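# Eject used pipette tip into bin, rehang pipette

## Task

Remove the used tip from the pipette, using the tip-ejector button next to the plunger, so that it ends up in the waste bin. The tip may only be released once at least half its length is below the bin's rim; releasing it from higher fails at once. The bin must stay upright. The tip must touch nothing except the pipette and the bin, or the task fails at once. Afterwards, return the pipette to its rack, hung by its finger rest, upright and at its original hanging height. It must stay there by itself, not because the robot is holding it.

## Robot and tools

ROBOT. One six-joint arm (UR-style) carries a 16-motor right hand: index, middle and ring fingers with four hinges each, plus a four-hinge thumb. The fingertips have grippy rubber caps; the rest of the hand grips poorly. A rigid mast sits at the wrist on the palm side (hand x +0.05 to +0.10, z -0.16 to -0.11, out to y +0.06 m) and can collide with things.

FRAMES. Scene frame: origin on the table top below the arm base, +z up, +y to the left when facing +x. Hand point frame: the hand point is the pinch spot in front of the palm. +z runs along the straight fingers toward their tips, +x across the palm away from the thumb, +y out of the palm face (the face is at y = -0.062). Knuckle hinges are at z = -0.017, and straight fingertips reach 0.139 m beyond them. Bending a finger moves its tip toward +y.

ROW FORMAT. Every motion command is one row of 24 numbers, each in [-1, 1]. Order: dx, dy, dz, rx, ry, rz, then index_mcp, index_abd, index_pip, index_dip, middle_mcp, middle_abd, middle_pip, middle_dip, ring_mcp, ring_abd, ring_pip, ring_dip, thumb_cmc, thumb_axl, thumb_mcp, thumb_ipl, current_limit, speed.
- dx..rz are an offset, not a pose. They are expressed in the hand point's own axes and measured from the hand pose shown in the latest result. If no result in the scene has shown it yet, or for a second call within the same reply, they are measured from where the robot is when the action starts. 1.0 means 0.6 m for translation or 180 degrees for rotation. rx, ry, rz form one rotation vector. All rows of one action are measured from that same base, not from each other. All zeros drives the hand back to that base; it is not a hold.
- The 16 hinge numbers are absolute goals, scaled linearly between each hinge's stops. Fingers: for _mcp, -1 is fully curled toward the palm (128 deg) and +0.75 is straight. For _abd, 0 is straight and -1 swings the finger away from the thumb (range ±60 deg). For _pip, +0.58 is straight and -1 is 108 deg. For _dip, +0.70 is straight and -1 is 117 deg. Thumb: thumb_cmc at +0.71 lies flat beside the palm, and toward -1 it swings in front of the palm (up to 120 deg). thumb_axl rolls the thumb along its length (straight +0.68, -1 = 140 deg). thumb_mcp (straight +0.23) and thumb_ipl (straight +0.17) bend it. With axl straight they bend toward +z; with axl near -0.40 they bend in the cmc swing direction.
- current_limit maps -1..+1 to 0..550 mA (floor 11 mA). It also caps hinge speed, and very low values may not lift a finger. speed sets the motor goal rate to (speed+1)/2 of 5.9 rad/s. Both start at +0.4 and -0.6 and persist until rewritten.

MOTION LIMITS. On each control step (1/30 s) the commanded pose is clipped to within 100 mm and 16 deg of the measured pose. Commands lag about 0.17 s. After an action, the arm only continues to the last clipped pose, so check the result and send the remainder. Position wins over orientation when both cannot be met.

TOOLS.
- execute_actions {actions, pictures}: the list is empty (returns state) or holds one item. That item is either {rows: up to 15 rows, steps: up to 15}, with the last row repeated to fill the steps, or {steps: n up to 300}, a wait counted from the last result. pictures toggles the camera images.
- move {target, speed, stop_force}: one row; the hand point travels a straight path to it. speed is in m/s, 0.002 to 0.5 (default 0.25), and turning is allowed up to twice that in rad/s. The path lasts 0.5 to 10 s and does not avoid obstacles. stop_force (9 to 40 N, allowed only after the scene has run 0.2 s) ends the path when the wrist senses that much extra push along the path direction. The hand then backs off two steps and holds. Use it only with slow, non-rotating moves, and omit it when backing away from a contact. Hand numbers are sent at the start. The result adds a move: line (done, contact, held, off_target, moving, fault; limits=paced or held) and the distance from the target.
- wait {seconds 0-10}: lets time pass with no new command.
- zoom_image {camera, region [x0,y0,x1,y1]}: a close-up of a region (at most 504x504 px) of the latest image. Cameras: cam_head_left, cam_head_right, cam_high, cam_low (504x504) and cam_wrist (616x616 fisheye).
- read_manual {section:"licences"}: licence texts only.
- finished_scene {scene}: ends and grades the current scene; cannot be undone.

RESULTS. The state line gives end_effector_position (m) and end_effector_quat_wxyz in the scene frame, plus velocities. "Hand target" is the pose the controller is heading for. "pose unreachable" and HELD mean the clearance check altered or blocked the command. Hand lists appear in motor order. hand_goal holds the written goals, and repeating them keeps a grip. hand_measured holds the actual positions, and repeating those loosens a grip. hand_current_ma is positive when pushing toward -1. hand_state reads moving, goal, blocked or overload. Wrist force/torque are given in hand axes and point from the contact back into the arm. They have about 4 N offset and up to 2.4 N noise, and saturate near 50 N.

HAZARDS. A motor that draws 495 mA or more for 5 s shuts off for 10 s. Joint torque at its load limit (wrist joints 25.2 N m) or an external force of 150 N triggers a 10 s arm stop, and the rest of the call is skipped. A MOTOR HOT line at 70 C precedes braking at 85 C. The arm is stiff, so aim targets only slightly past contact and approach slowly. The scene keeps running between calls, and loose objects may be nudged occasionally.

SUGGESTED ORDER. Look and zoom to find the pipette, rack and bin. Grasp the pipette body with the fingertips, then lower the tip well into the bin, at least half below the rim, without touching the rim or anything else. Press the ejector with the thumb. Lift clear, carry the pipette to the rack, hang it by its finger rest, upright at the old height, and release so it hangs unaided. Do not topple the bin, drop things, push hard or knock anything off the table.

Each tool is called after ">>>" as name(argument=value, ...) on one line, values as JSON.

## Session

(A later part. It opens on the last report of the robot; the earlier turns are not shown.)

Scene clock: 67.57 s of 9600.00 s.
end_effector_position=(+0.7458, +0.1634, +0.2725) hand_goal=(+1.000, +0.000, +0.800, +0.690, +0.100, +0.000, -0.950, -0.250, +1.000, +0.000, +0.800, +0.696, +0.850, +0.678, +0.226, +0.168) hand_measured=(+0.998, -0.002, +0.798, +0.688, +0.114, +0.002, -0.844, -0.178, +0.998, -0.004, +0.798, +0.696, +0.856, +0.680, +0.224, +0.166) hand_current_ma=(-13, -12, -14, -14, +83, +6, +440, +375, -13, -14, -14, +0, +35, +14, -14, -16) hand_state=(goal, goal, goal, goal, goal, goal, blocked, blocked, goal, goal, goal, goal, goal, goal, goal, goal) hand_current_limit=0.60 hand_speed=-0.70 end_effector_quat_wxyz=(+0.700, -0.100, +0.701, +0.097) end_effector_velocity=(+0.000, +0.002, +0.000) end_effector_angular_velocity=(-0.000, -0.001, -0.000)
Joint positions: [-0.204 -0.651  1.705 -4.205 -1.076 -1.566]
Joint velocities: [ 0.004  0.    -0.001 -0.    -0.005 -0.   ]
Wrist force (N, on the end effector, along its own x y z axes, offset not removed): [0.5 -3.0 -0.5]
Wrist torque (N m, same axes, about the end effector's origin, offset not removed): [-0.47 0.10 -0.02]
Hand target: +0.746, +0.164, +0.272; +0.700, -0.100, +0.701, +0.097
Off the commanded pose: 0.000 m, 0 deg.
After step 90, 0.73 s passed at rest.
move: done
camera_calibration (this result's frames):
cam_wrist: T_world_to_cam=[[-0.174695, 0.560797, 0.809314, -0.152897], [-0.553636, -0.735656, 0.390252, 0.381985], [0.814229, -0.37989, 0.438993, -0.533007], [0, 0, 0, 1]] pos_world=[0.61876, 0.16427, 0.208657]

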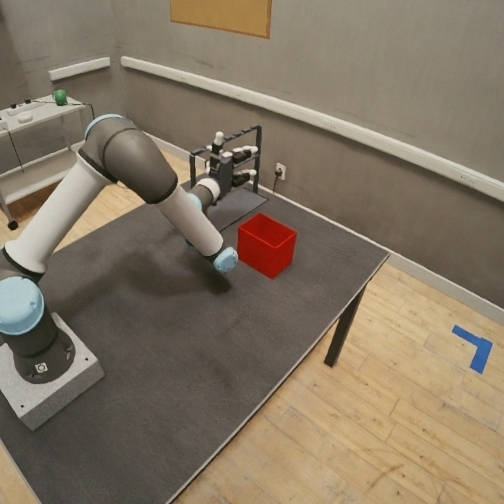

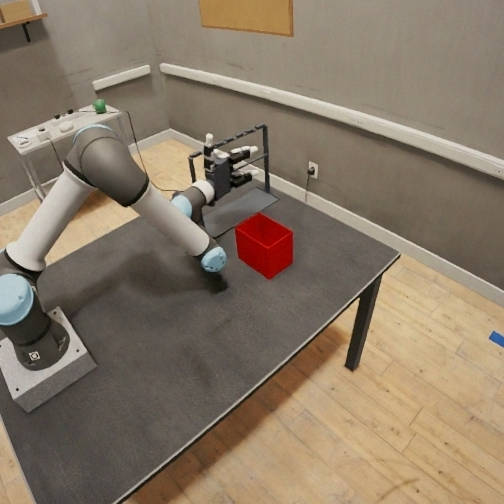

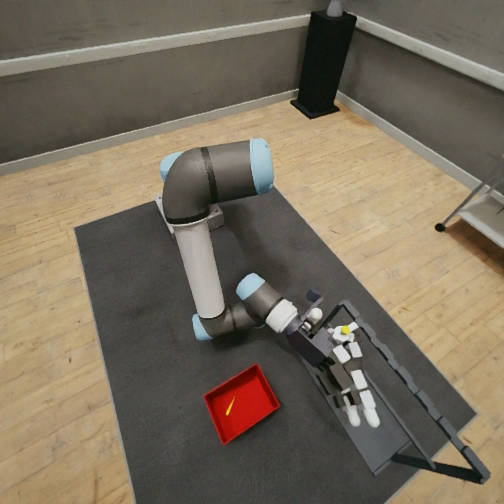

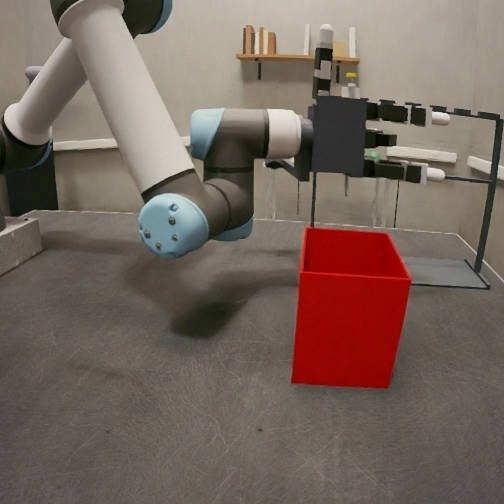

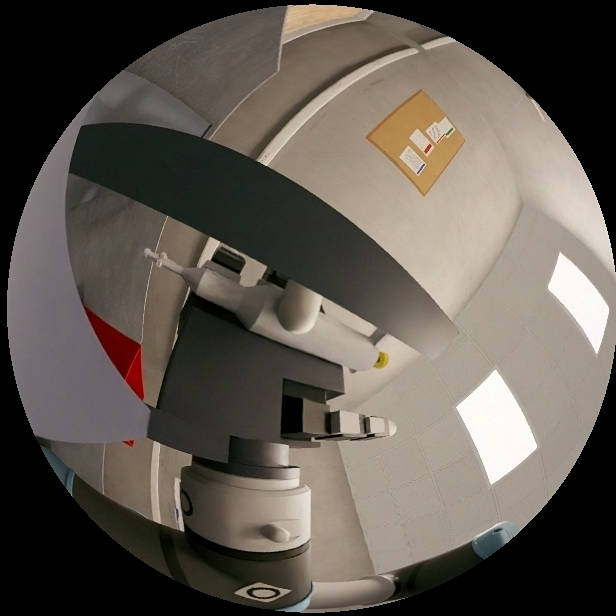

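Aligned. Advance 28 mm.

>>> move(target=[0,0.045,0.014,0,0,0,1,0,0.8,0.69,0.1,0,-0.95,-0.25,1,0,0.8,0.696,0.85,0.678,0.226,0.168,0.6,-0.7], speed=0.02)

>>> zoom_image(camera="cam_high", region=[310,280,400,370])

>>> zoom_image(camera="cam_head_left", region=[180,120,250,190])

>>> zoom_image(camera="cam_wrist", region=[320,260,480,420])

Scene clock: 72.70 s of 9600.00 s.
end_effector_position=(+0.7464, +0.1914, +0.2725) hand_goal=(+1.000, +0.000, +0.800, +0.690, +0.100, +0.000, -0.950, -0.250, +1.000, +0.000, +0.800, +0.696, +0.850, +0.678, +0.226, +0.168) hand_measured=(+0.998, -0.002, +0.798, +0.688, +0.114, +0.002, -0.844, -0.178, +0.998, -0.004, +0.798, +0.696, +0.856, +0.680, +0.224, +0.166) hand_current_ma=(-13, -12, -14, -14, +83, +6, +440, +375, -13, -14, -14, +0, +35, +14, -14, -16) hand_state=(goal, goal, goal, goal, goal, goal, blocked, blocked, goal, goal, goal, goal, goal, goal, goal, goal) hand_current_limit=0.60 hand_speed=-0.70 end_effector_quat_wxyz=(+0.700, -0.100, +0.701, +0.097) end_effector_velocity=(-0.000, +0.002, +0.001) end_effector_angular_velocity=(+0.000, -0.002, +0.000)
Joint positions: [-0.152 -0.649  1.698 -4.2   -1.128 -1.566]
Joint velocities: [ 0.004 -0.    -0.001 -0.001 -0.004  0.   ]
Wrist force (N, on the end effector, along its own x y z axes, offset not removed): [1.8 -0.2 -2.6]
Wrist torque (N m, same axes, about the end effector's origin, offset not removed): [0.13 -0.01 0.12]
Hand target: +0.746, +0.192, +0.272; +0.700, -0.100, +0.701, +0.097
Off the commanded pose: 0.000 m, 0 deg.
After step 90, 0.43 s passed at rest.
move: done
camera_calibration (this result's frames):
cam_wrist: T_world_to_cam=[[-0.174712, 0.560723, 0.809361, -0.168479], [-0.553635, -0.735697, 0.390179, 0.402958], [0.814226, -0.379921, 0.438971, -0.522778], [0, 0, 0, 1]] pos_world=[0.619315, 0.19231, 0.208619]

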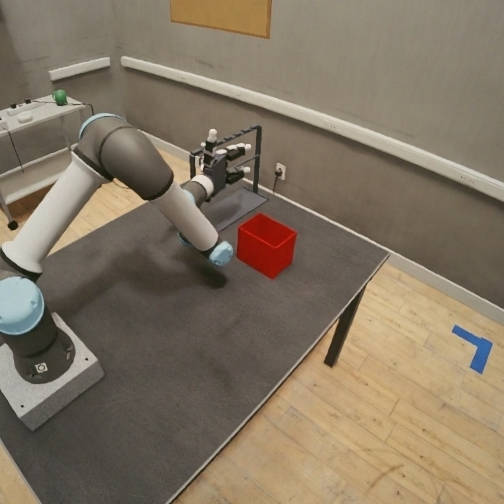

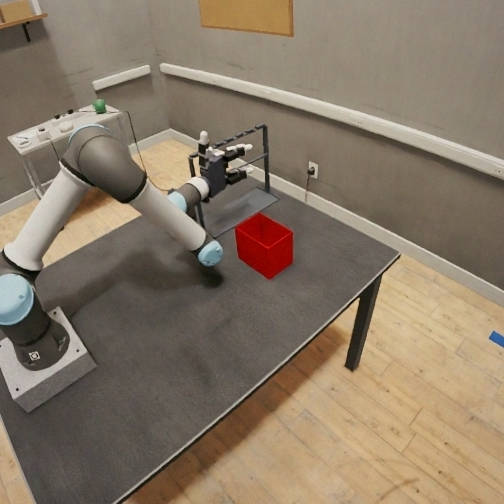

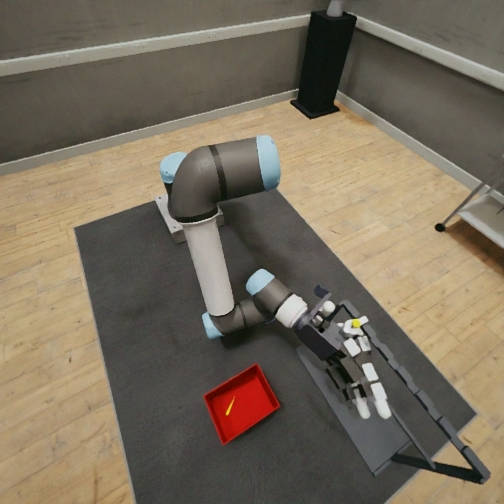

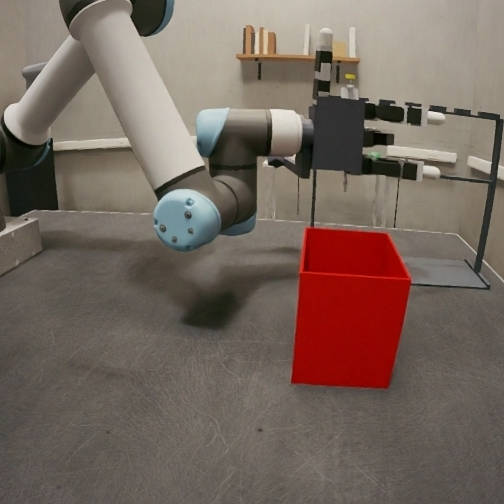

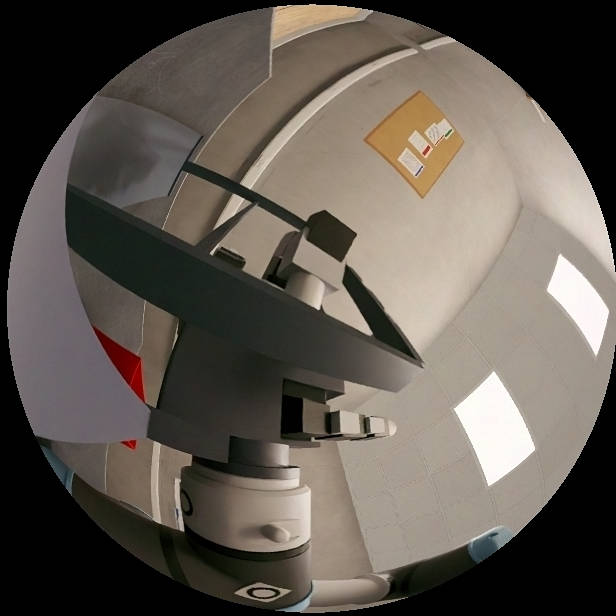

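Region (310, 280, 400, 370) of cam_high's 504x504 image, scaled by 5.600, with more detail than that image has.

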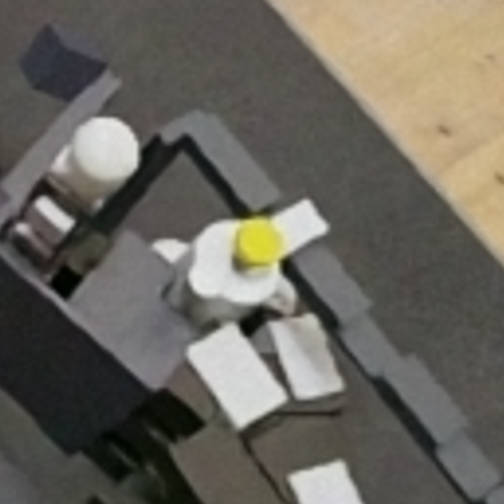

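Region (180, 120, 250, 190) of cam_head_left's 504x504 image, scaled by 7.200, with more detail than that image has.

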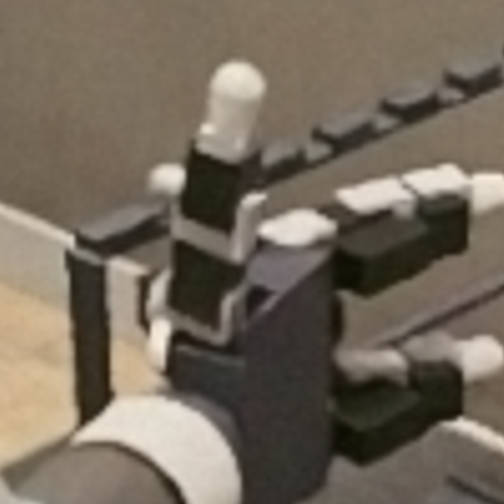

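Region (320, 260, 480, 420) of cam_wrist's 616x616 image, scaled by 3.150, with more detail than that image has.

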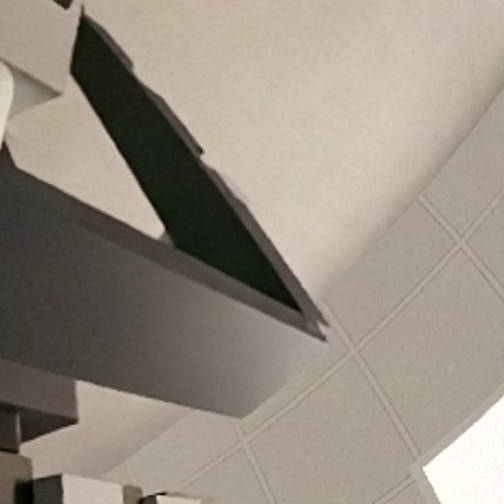

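Needs more +y.

>>> move(target=[0.005,0.013,0.004,0,0,0,1,0,0.8,0.69,0.1,0,-0.95,-0.25,1,0,0.8,0.696,0.85,0.678,0.226,0.168,0.6,-0.7], speed=0.015)

>>> zoom_image(camera="cam_high", region=[310,280,400,370])

>>> zoom_image(camera="cam_wrist", region=[320,260,480,420])

Scene clock: 76.77 s of 9600.00 s.
end_effector_position=(+0.7465, +0.1993, +0.2696) hand_goal=(+1.000, +0.000, +0.800, +0.690, +0.100, +0.000, -0.950, -0.250, +1.000, +0.000, +0.800, +0.696, +0.850, +0.678, +0.226, +0.168) hand_measured=(+0.998, -0.002, +0.798, +0.688, +0.114, +0.002, -0.844, -0.178, +0.998, -0.004, +0.798, +0.696, +0.856, +0.680, +0.224, +0.166) hand_current_ma=(-13, -12, -14, -14, +83, +6, +440, +375, -13, -14, -14, +0, +35, +14, -14, -16) hand_state=(goal, goal, goal, goal, goal, goal, blocked, blocked, goal, goal, goal, goal, goal, goal, goal, goal) hand_current_limit=0.60 hand_speed=-0.70 end_effector_quat_wxyz=(+0.700, -0.100, +0.701, +0.097) end_effector_velocity=(+0.000, +0.002, -0.001) end_effector_angular_velocity=(+0.001, +0.002, +0.000)
Joint positions: [-0.137 -0.642  1.694 -4.203 -1.142 -1.566]
Joint velocities: [ 0.004  0.002 -0.001  0.    -0.004  0.   ]
Wrist force (N, on the end effector, along its own x y z axes, offset not removed): [2.4 -0.3 -2.2]
Wrist torque (N m, same axes, about the end effector's origin, offset not removed): [0.16 -0.14 0.19]
Hand target: +0.747, +0.200, +0.269; +0.700, -0.100, +0.701, +0.097
Off the commanded pose: 0.000 m, 0 deg.
After step 90, 0.23 s passed at rest.
move: done
camera_calibration (this result's frames):
cam_wrist: T_world_to_cam=[[-0.174716, 0.560703, 0.809374, -0.170532], [-0.553628, -0.73571, 0.390163, 0.410001], [0.81423, -0.379925, 0.438961, -0.518579], [0, 0, 0, 1]] pos_world=[0.619436, 0.200239, 0.205693]

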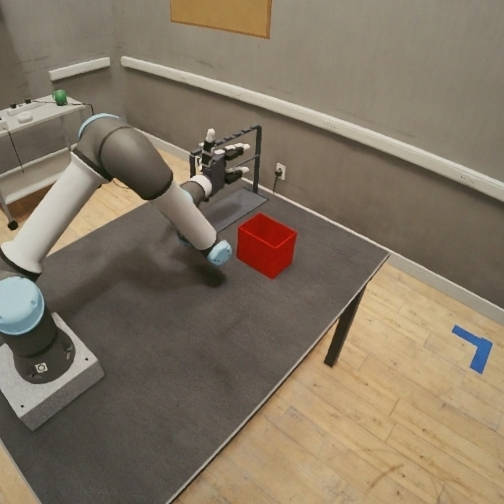

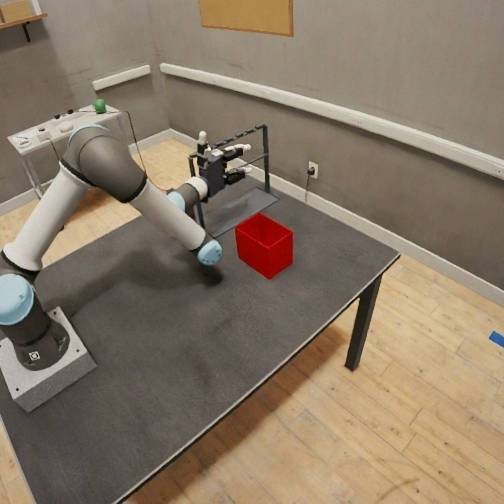

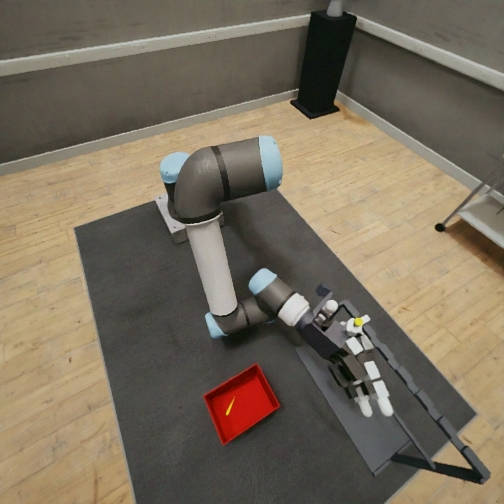

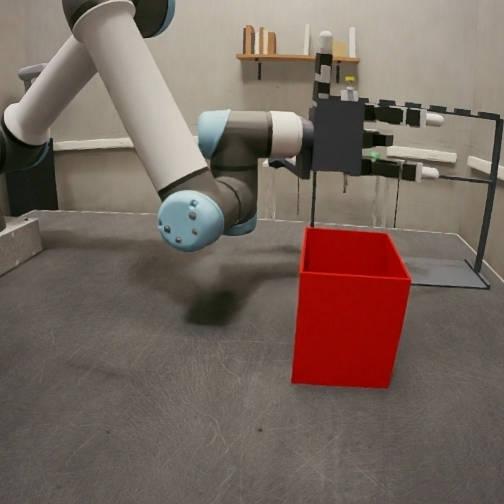

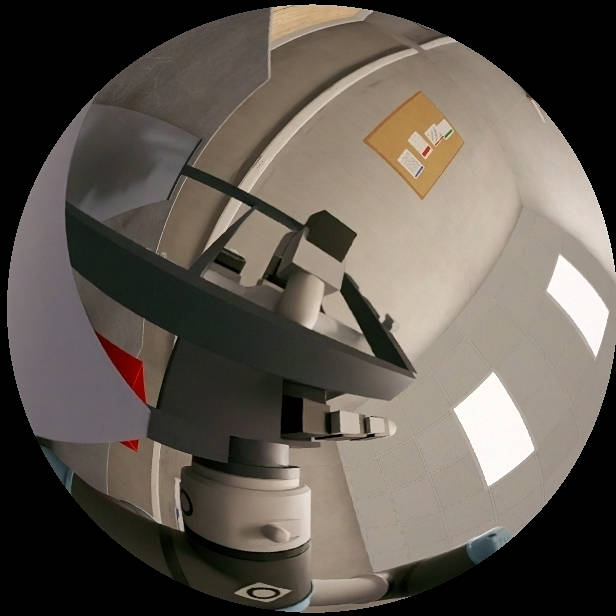

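Region (310, 280, 400, 370) of cam_high's 504x504 image, scaled by 5.600, with more detail than that image has.

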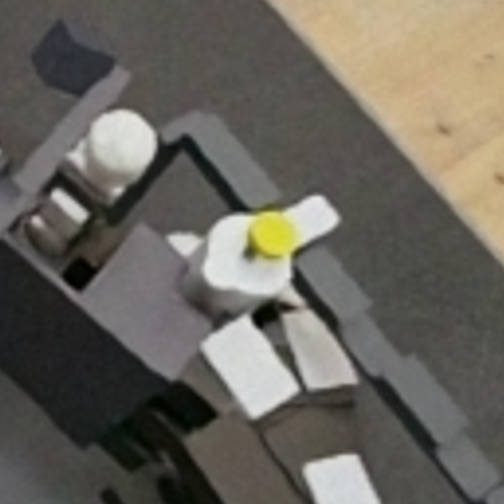

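Region (320, 260, 480, 420) of cam_wrist's 616x616 image, scaled by 3.150, with more detail than that image has.

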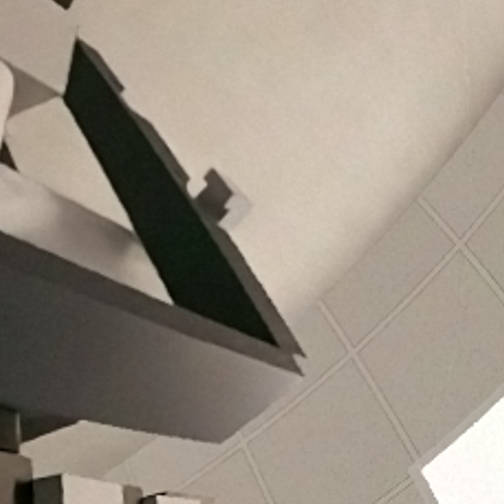

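>>> move(target=[0.02,0.002,0.001,0,0,0,1,0,0.8,0.69,0.1,0,-0.95,-0.25,1,0,0.8,0.696,0.85,0.678,0.226,0.168,0.6,-0.7], speed=0.01, stop_force=9)

>>> zoom_image(camera="cam_high", region=[310,280,400,370])

>>> zoom_image(camera="cam_wrist", region=[320,260,480,420])

Scene clock: 80.77 s of 9600.00 s.
end_effector_position=(+0.7467, +0.2006, +0.2578) hand_goal=(+1.000, +0.000, +0.800, +0.690, +0.100, +0.000, -0.950, -0.250, +1.000, +0.000, +0.800, +0.696, +0.850, +0.678, +0.226, +0.168) hand_measured=(+0.998, -0.002, +0.798, +0.688, +0.114, +0.002, -0.844, -0.178, +0.998, -0.004, +0.798, +0.696, +0.856, +0.680, +0.224, +0.166) hand_current_ma=(-13, -12, -14, -14, +83, +6, +440, +375, -13, -14, -14, +0, +35, +14, -14, -16) hand_state=(goal, goal, goal, goal, goal, goal, blocked, blocked, goal, goal, goal, goal, goal, goal, goal, goal) hand_current_limit=0.60 hand_speed=-0.70 end_effector_quat_wxyz=(+0.700, -0.100, +0.701, +0.097) end_effector_velocity=(-0.000, +0.001, -0.002) end_effector_angular_velocity=(+0.001, -0.000, +0.001)
Joint positions: [-0.134 -0.617  1.686 -4.22  -1.145 -1.566]
Joint velocities: [ 0.001  0.005 -0.001 -0.004 -0.     0.001]
Wrist force (N, on the end effector, along its own x y z axes, offset not removed): [1.2 -0.2 -3.0]
Wrist torque (N m, same axes, about the end effector's origin, offset not removed): [-0.05 0.11 0.01]
Hand target: +0.747, +0.201, +0.258; +0.700, -0.100, +0.701, +0.097
Off the commanded pose: 0.000 m, 0 deg.
move: done
camera_calibration (this result's frames):
cam_wrist: T_world_to_cam=[[-0.174707, 0.560707, 0.809373, -0.161681], [-0.553623, -0.735708, 0.390172, 0.415646], [0.814235, -0.379922, 0.438954, -0.513089], [0, 0, 0, 1]] pos_world=[0.61964, 0.201516, 0.19391]

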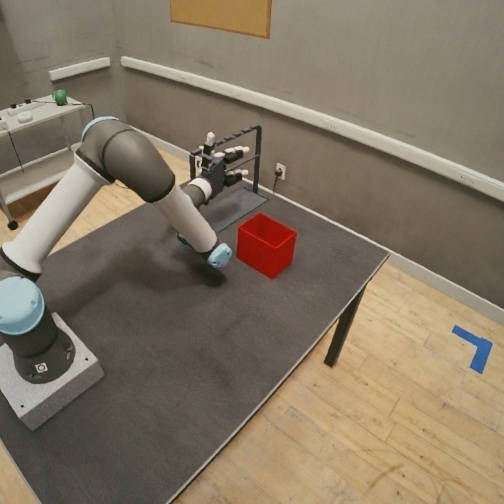

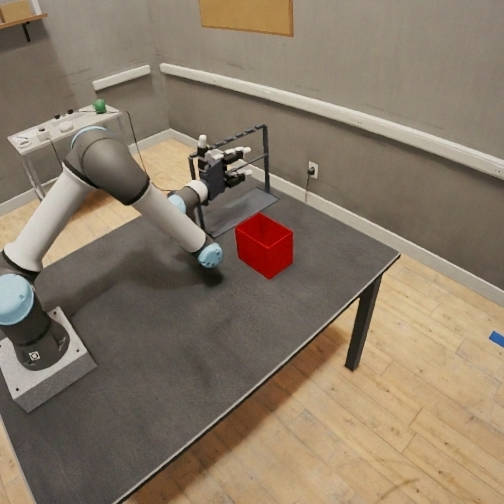

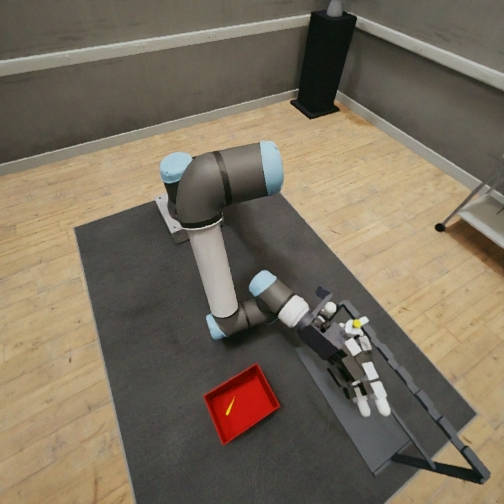

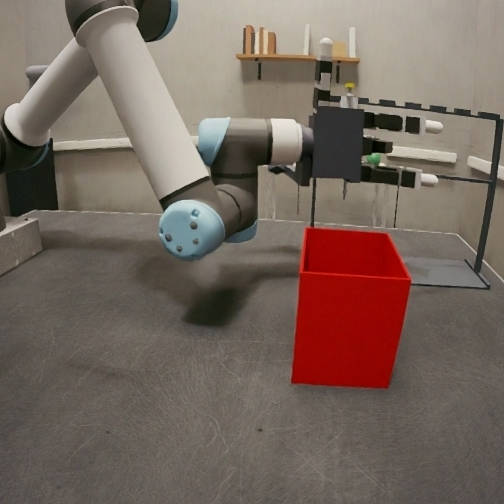

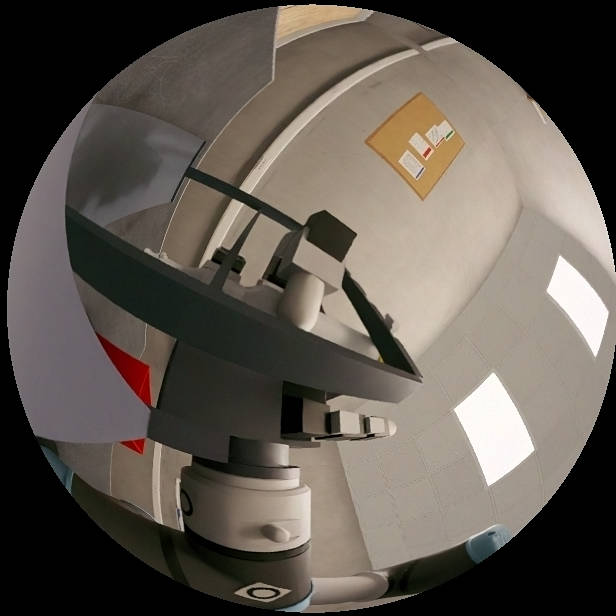

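Region (310, 280, 400, 370) of cam_high's 504x504 image, scaled by 5.600, with more detail than that image has.

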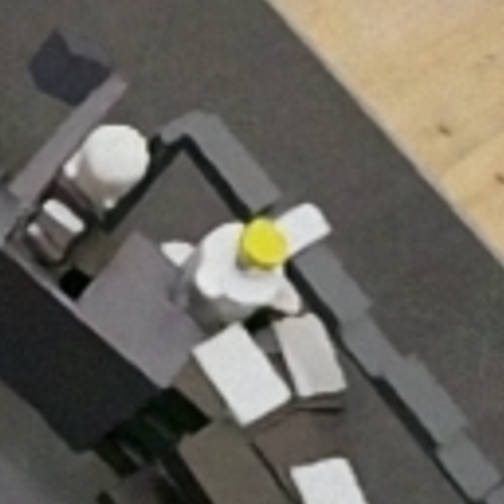

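Region (320, 260, 480, 420) of cam_wrist's 616x616 image, scaled by 3.150, with more detail than that image has.

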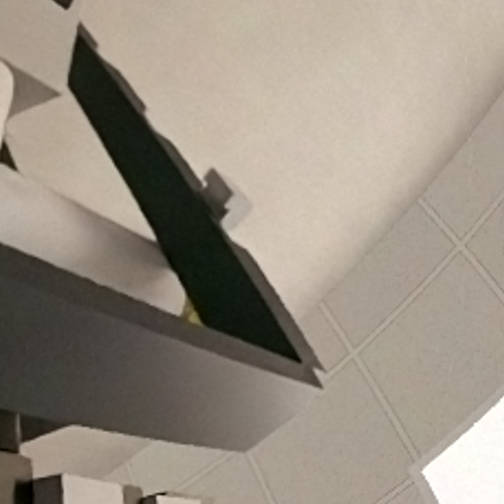

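>>> move(target=[0.007,0.002,-0.005,0,0,0,1,0,0.8,0.69,0.1,0,-0.95,-0.25,1,0,0.8,0.696,0.85,0.678,0.226,0.168,0.6,-0.7], speed=0.008, stop_force=9)

>>> zoom_image(camera="cam_high", region=[310,280,400,370])

>>> zoom_image(camera="cam_wrist", region=[320,260,480,420])

Scene clock: 84.60 s of 9600.00 s.
end_effector_position=(+0.7436, +0.2009, +0.2537) hand_goal=(+1.000, +0.000, +0.800, +0.690, +0.100, +0.000, -0.950, -0.250, +1.000, +0.000, +0.800, +0.696, +0.850, +0.678, +0.226, +0.168) hand_measured=(+0.998, -0.002, +0.798, +0.688, +0.116, -0.016, -0.844, -0.178, +0.998, -0.004, +0.798, +0.696, +0.856, +0.680, +0.224, +0.166) hand_current_ma=(-13, -12, -14, -14, +85, -66, +440, +375, -13, -14, -14, +0, +35, +14, -14, -16) hand_state=(goal, goal, goal, goal, goal, goal, blocked, blocked, goal, goal, goal, goal, goal, goal, goal, goal) hand_current_limit=0.60 hand_speed=-0.70 end_effector_quat_wxyz=(+0.700, -0.100, +0.701, +0.097) end_effector_velocity=(-0.001, -0.000, -0.002) end_effector_angular_velocity=(+0.000, +0.001, -0.000)
Joint positions: [-0.135 -0.612  1.693 -4.232 -1.145 -1.566]
Joint velocities: [-0.     0.002  0.003 -0.004  0.     0.   ]
Wrist force (N, on the end effector, along its own x y z axes, offset not removed): [-6.0 -2.1 1.9]
Wrist torque (N m, same axes, about the end effector's origin, offset not removed): [-0.49 0.19 -0.04]
Hand target: +0.743, +0.201, +0.254; +0.700, -0.100, +0.701, +0.097
Off the commanded pose: 0.000 m, 0 deg.
move: done
camera_calibration (this result's frames):
cam_wrist: T_world_to_cam=[[-0.174712, 0.560704, 0.809374, -0.159113], [-0.553607, -0.735719, 0.390176, 0.415726], [0.814245, -0.379906, 0.438949, -0.508666], [0, 0, 0, 1]] pos_world=[0.616529, 0.201827, 0.189855]

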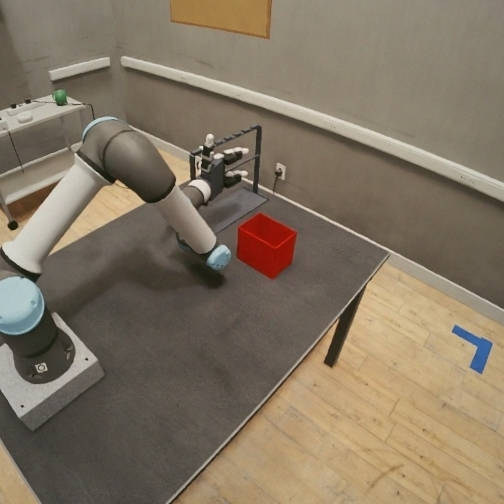

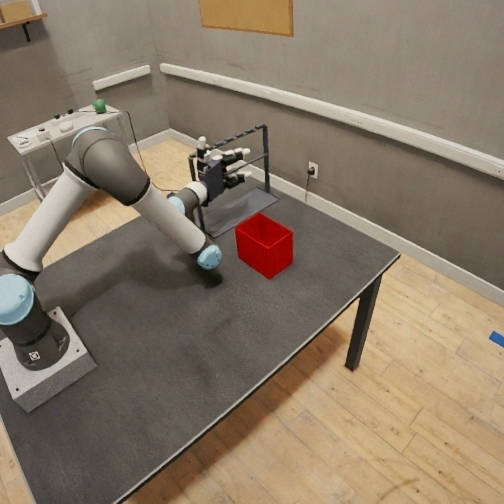

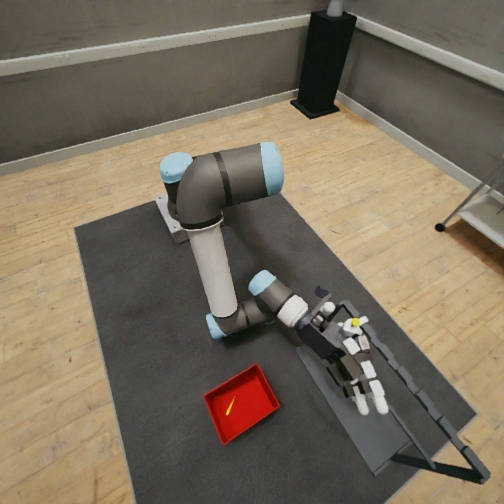

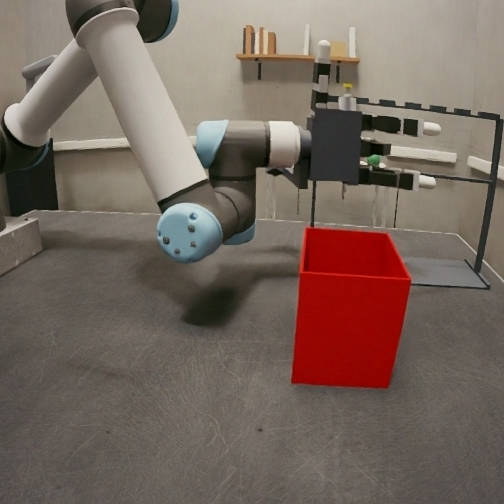

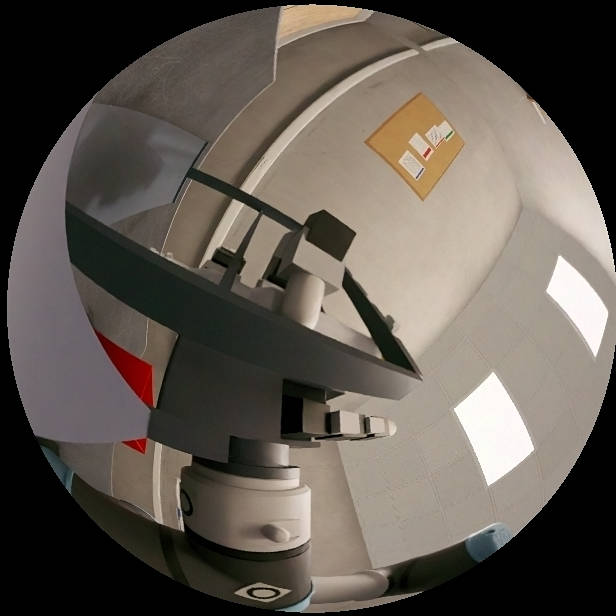

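Region (310, 280, 400, 370) of cam_high's 504x504 image, scaled by 5.600, with more detail than that image has.

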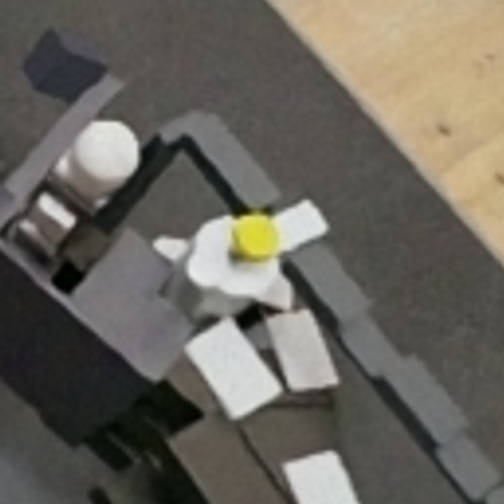

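Region (320, 260, 480, 420) of cam_wrist's 616x616 image, scaled by 3.150, with more detail than that image has.

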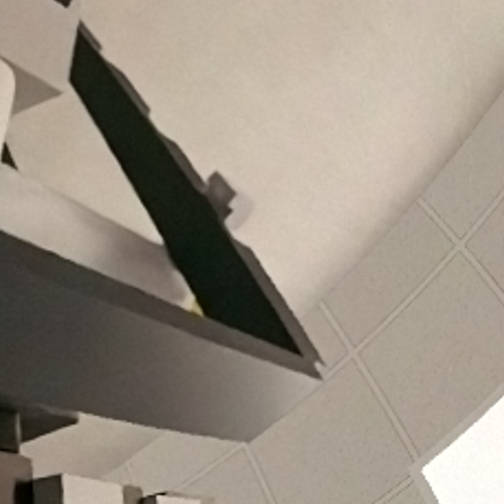

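Seated.

>>> move(target=[0,0,0,0,0,0,1,0,0.8,0.69,0.75,0,0.57,0.69,1,0,0.8,0.696,0.85,0.678,0.226,0.168,0.6,-0.6])

>>> move(target=[0,-0.2,-0.058,0,0,0,1,0,0.8,0.69,0.75,0,0.57,0.69,1,0,0.8,0.696,0.85,0.678,0.226,0.168,0.6,-0.6], speed=0.1)

>>> zoom_image(camera="cam_head_left", region=[180,120,260,200])

>>> zoom_image(camera="cam_high", region=[310,280,400,370])

Scene clock: 90.10 s of 9600.00 s.
end_effector_position=(+0.7436, +0.2009, +0.2537) hand_goal=(+1.000, +0.000, +0.800, +0.690, +0.750, +0.000, +0.570, +0.690, +1.000, +0.000, +0.800, +0.696, +0.850, +0.678, +0.226, +0.168) hand_measured=(+0.998, -0.002, +0.798, +0.688, +0.748, -0.008, +0.568, +0.688, +0.998, -0.004, +0.798, +0.696, +0.856, +0.680, +0.224, +0.166) hand_current_ma=(-13, -12, -14, -14, -12, -32, -14, -14, -13, -14, -14, +0, +35, +14, -14, -16) hand_state=(goal, goal, goal, goal, goal, goal, goal, goal, goal, goal, goal, goal, goal, goal, goal, goal) hand_current_limit=0.60 hand_speed=-0.60 end_effector_quat_wxyz=(+0.700, -0.100, +0.701, +0.097) end_effector_velocity=(-0.000, +0.000, +0.000) end_effector_angular_velocity=(-0.000, -0.002, +0.000)
Joint positions: [-0.135 -0.612  1.693 -4.232 -1.145 -1.566]
Joint velocities: [ 0.     0.    -0.    -0.002 -0.     0.   ]
Wrist force (N, on the end effector, along its own x y z axes, offset not removed): [-0.1 -2.3 -1.9]
Wrist torque (N m, same axes, about the end effector's origin, offset not removed): [-0.29 0.16 -0.07]
Hand target: +0.744, +0.201, +0.254; +0.700, -0.100, +0.701, +0.097
Off the commanded pose: 0.000 m, 0 deg.
After step 90, 0.70 s passed at rest.
move: done
camera_calibration (this result's frames):
cam_wrist: T_world_to_cam=[[-0.174695, 0.56071, 0.809374, -0.159113], [-0.553631, -0.7357, 0.390176, 0.415726], [0.814232, -0.379933, 0.43895, -0.508667], [0, 0, 0, 1]] pos_world=[0.616535, 0.201807, 0.189855]

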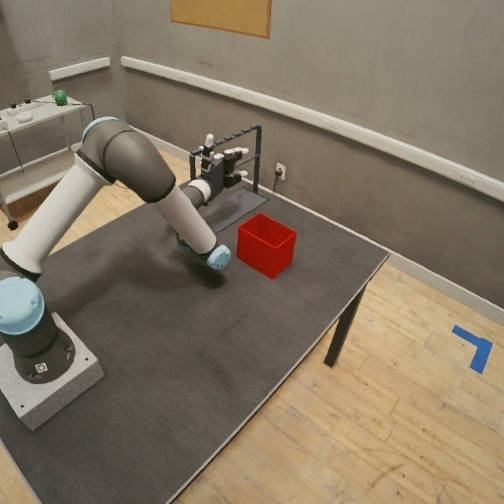

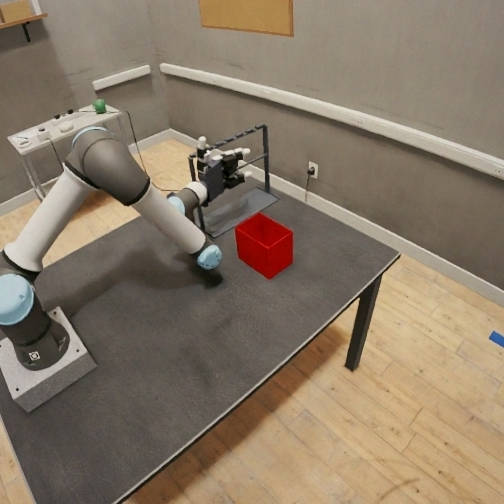

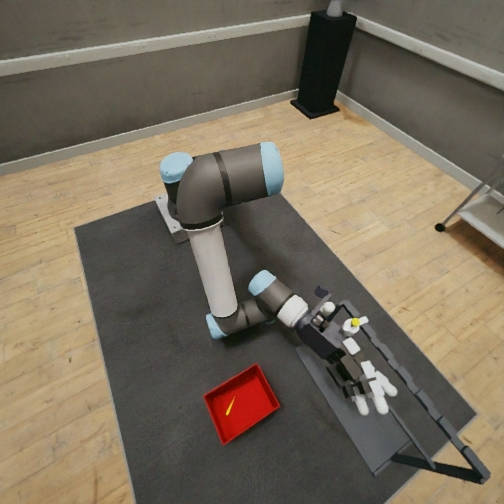

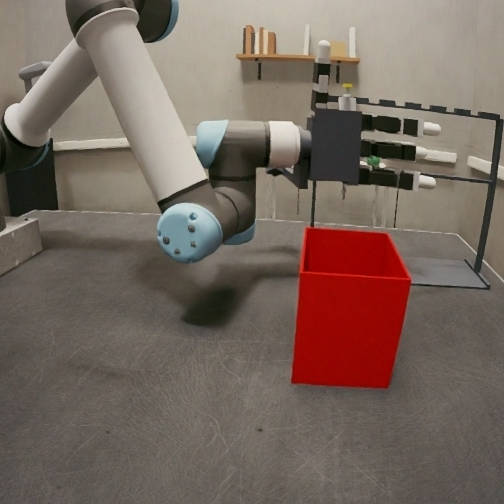

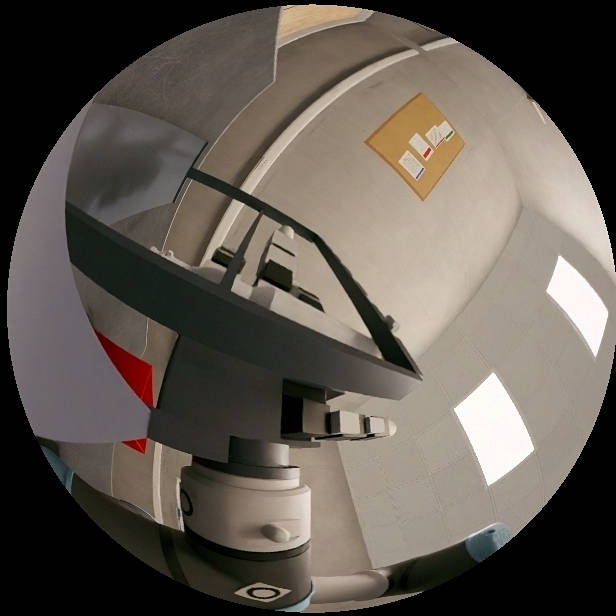

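Scene clock: 91.83 s of 9600.00 s.
end_effector_position=(+0.7435, +0.0761, +0.2539) hand_goal=(+1.000, +0.000, +0.800, +0.690, +0.750, +0.000, +0.570, +0.690, +1.000, +0.000, +0.800, +0.696, +0.850, +0.678, +0.226, +0.168) hand_measured=(+0.998, -0.002, +0.798, +0.688, +0.748, -0.008, +0.568, +0.688, +0.998, -0.004, +0.798, +0.696, +0.856, +0.680, +0.224, +0.166) hand_current_ma=(-11, -12, -13, -14, -11, -32, -13, -14, -11, -14, -13, +0, +34, +14, -14, -16) hand_state=(goal, goal, goal, goal, goal, goal, goal, goal, goal, goal, goal, goal, goal, goal, goal, goal) hand_current_limit=0.60 hand_speed=-0.60 end_effector_quat_wxyz=(+0.700, -0.100, +0.701, +0.097) end_effector_velocity=(+0.000, -0.003, +0.000) end_effector_angular_velocity=(+0.000, -0.001, -0.001)
Joint positions: [-0.362 -0.609  1.687 -4.231 -0.918 -1.564]
Joint velocities: [-0.005  0.    -0.001  0.     0.004  0.   ]
Wrist force (N, on the end effector, along its own x y z axes, offset not removed): [-1.6 -2.1 -1.4]
Wrist torque (N m, same axes, about the end effector's origin, offset not removed): [-0.34 0.40 -0.21]
Hand target: +0.744, +0.076, +0.254; +0.700, -0.100, +0.701, +0.097
Off the commanded pose: 0.000 m, 0 deg.
move: done
camera_calibration (this result's frames):
cam_wrist: T_world_to_cam=[[-0.174602, 0.561024, 0.809176, -0.0893439], [-0.55361, -0.735538, 0.390512, 0.323718], [0.814267, -0.379784, 0.439015, -0.55612], [0, 0, 0, 1]] pos_world=[0.616443, 0.0770254, 0.190024]

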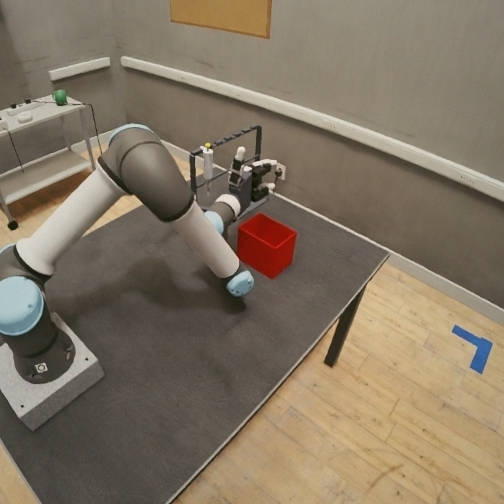

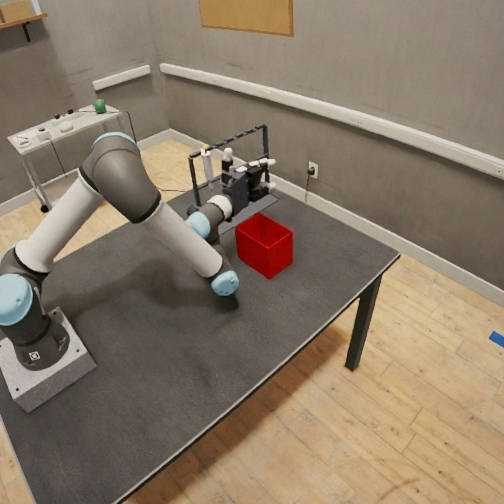

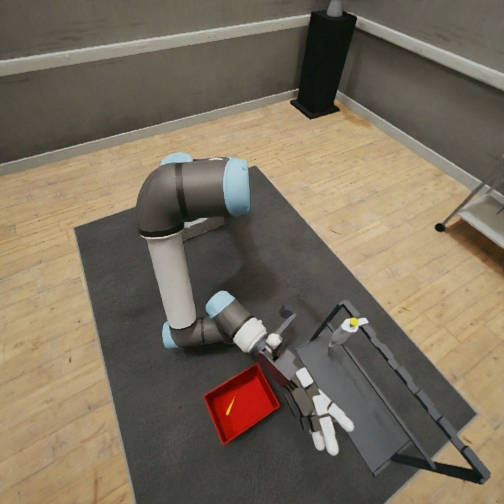

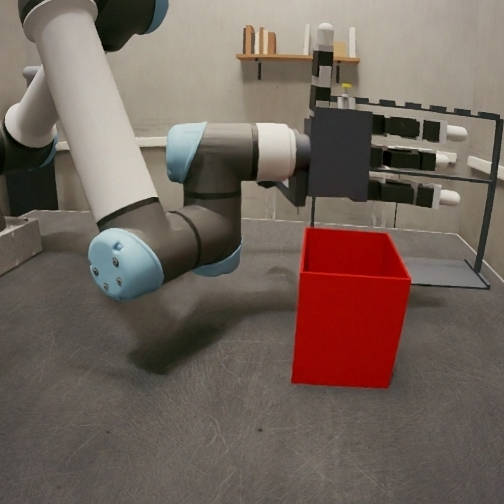

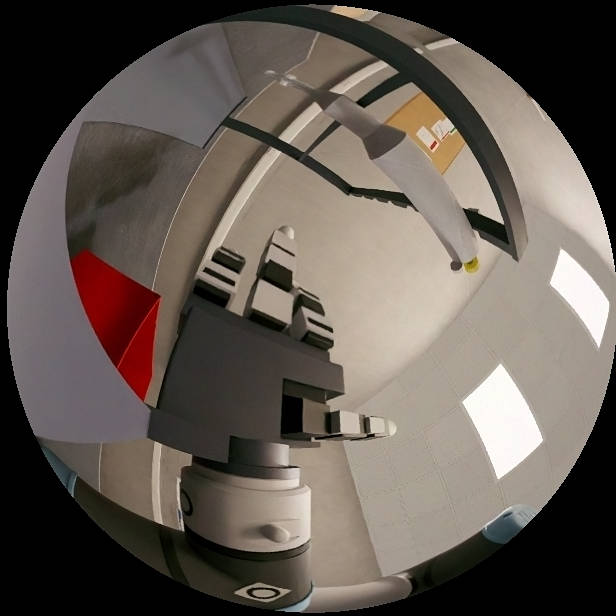

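Region (180, 120, 260, 200) of cam_head_left's 504x504 image, scaled by 6.300, with more detail than that image has.

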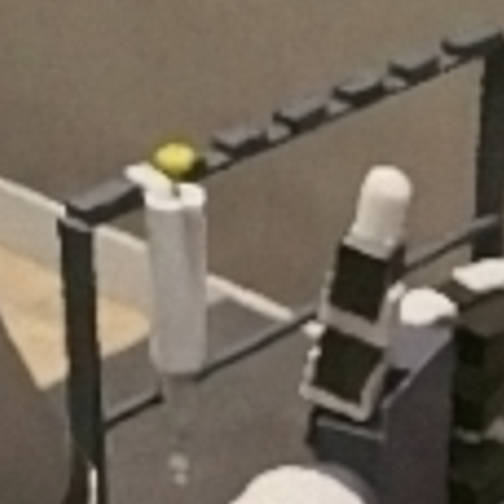

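Region (310, 280, 400, 370) of cam_high's 504x504 image, scaled by 5.600, with more detail than that image has.

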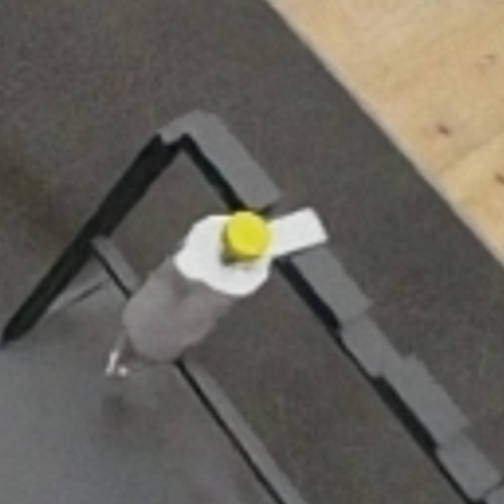

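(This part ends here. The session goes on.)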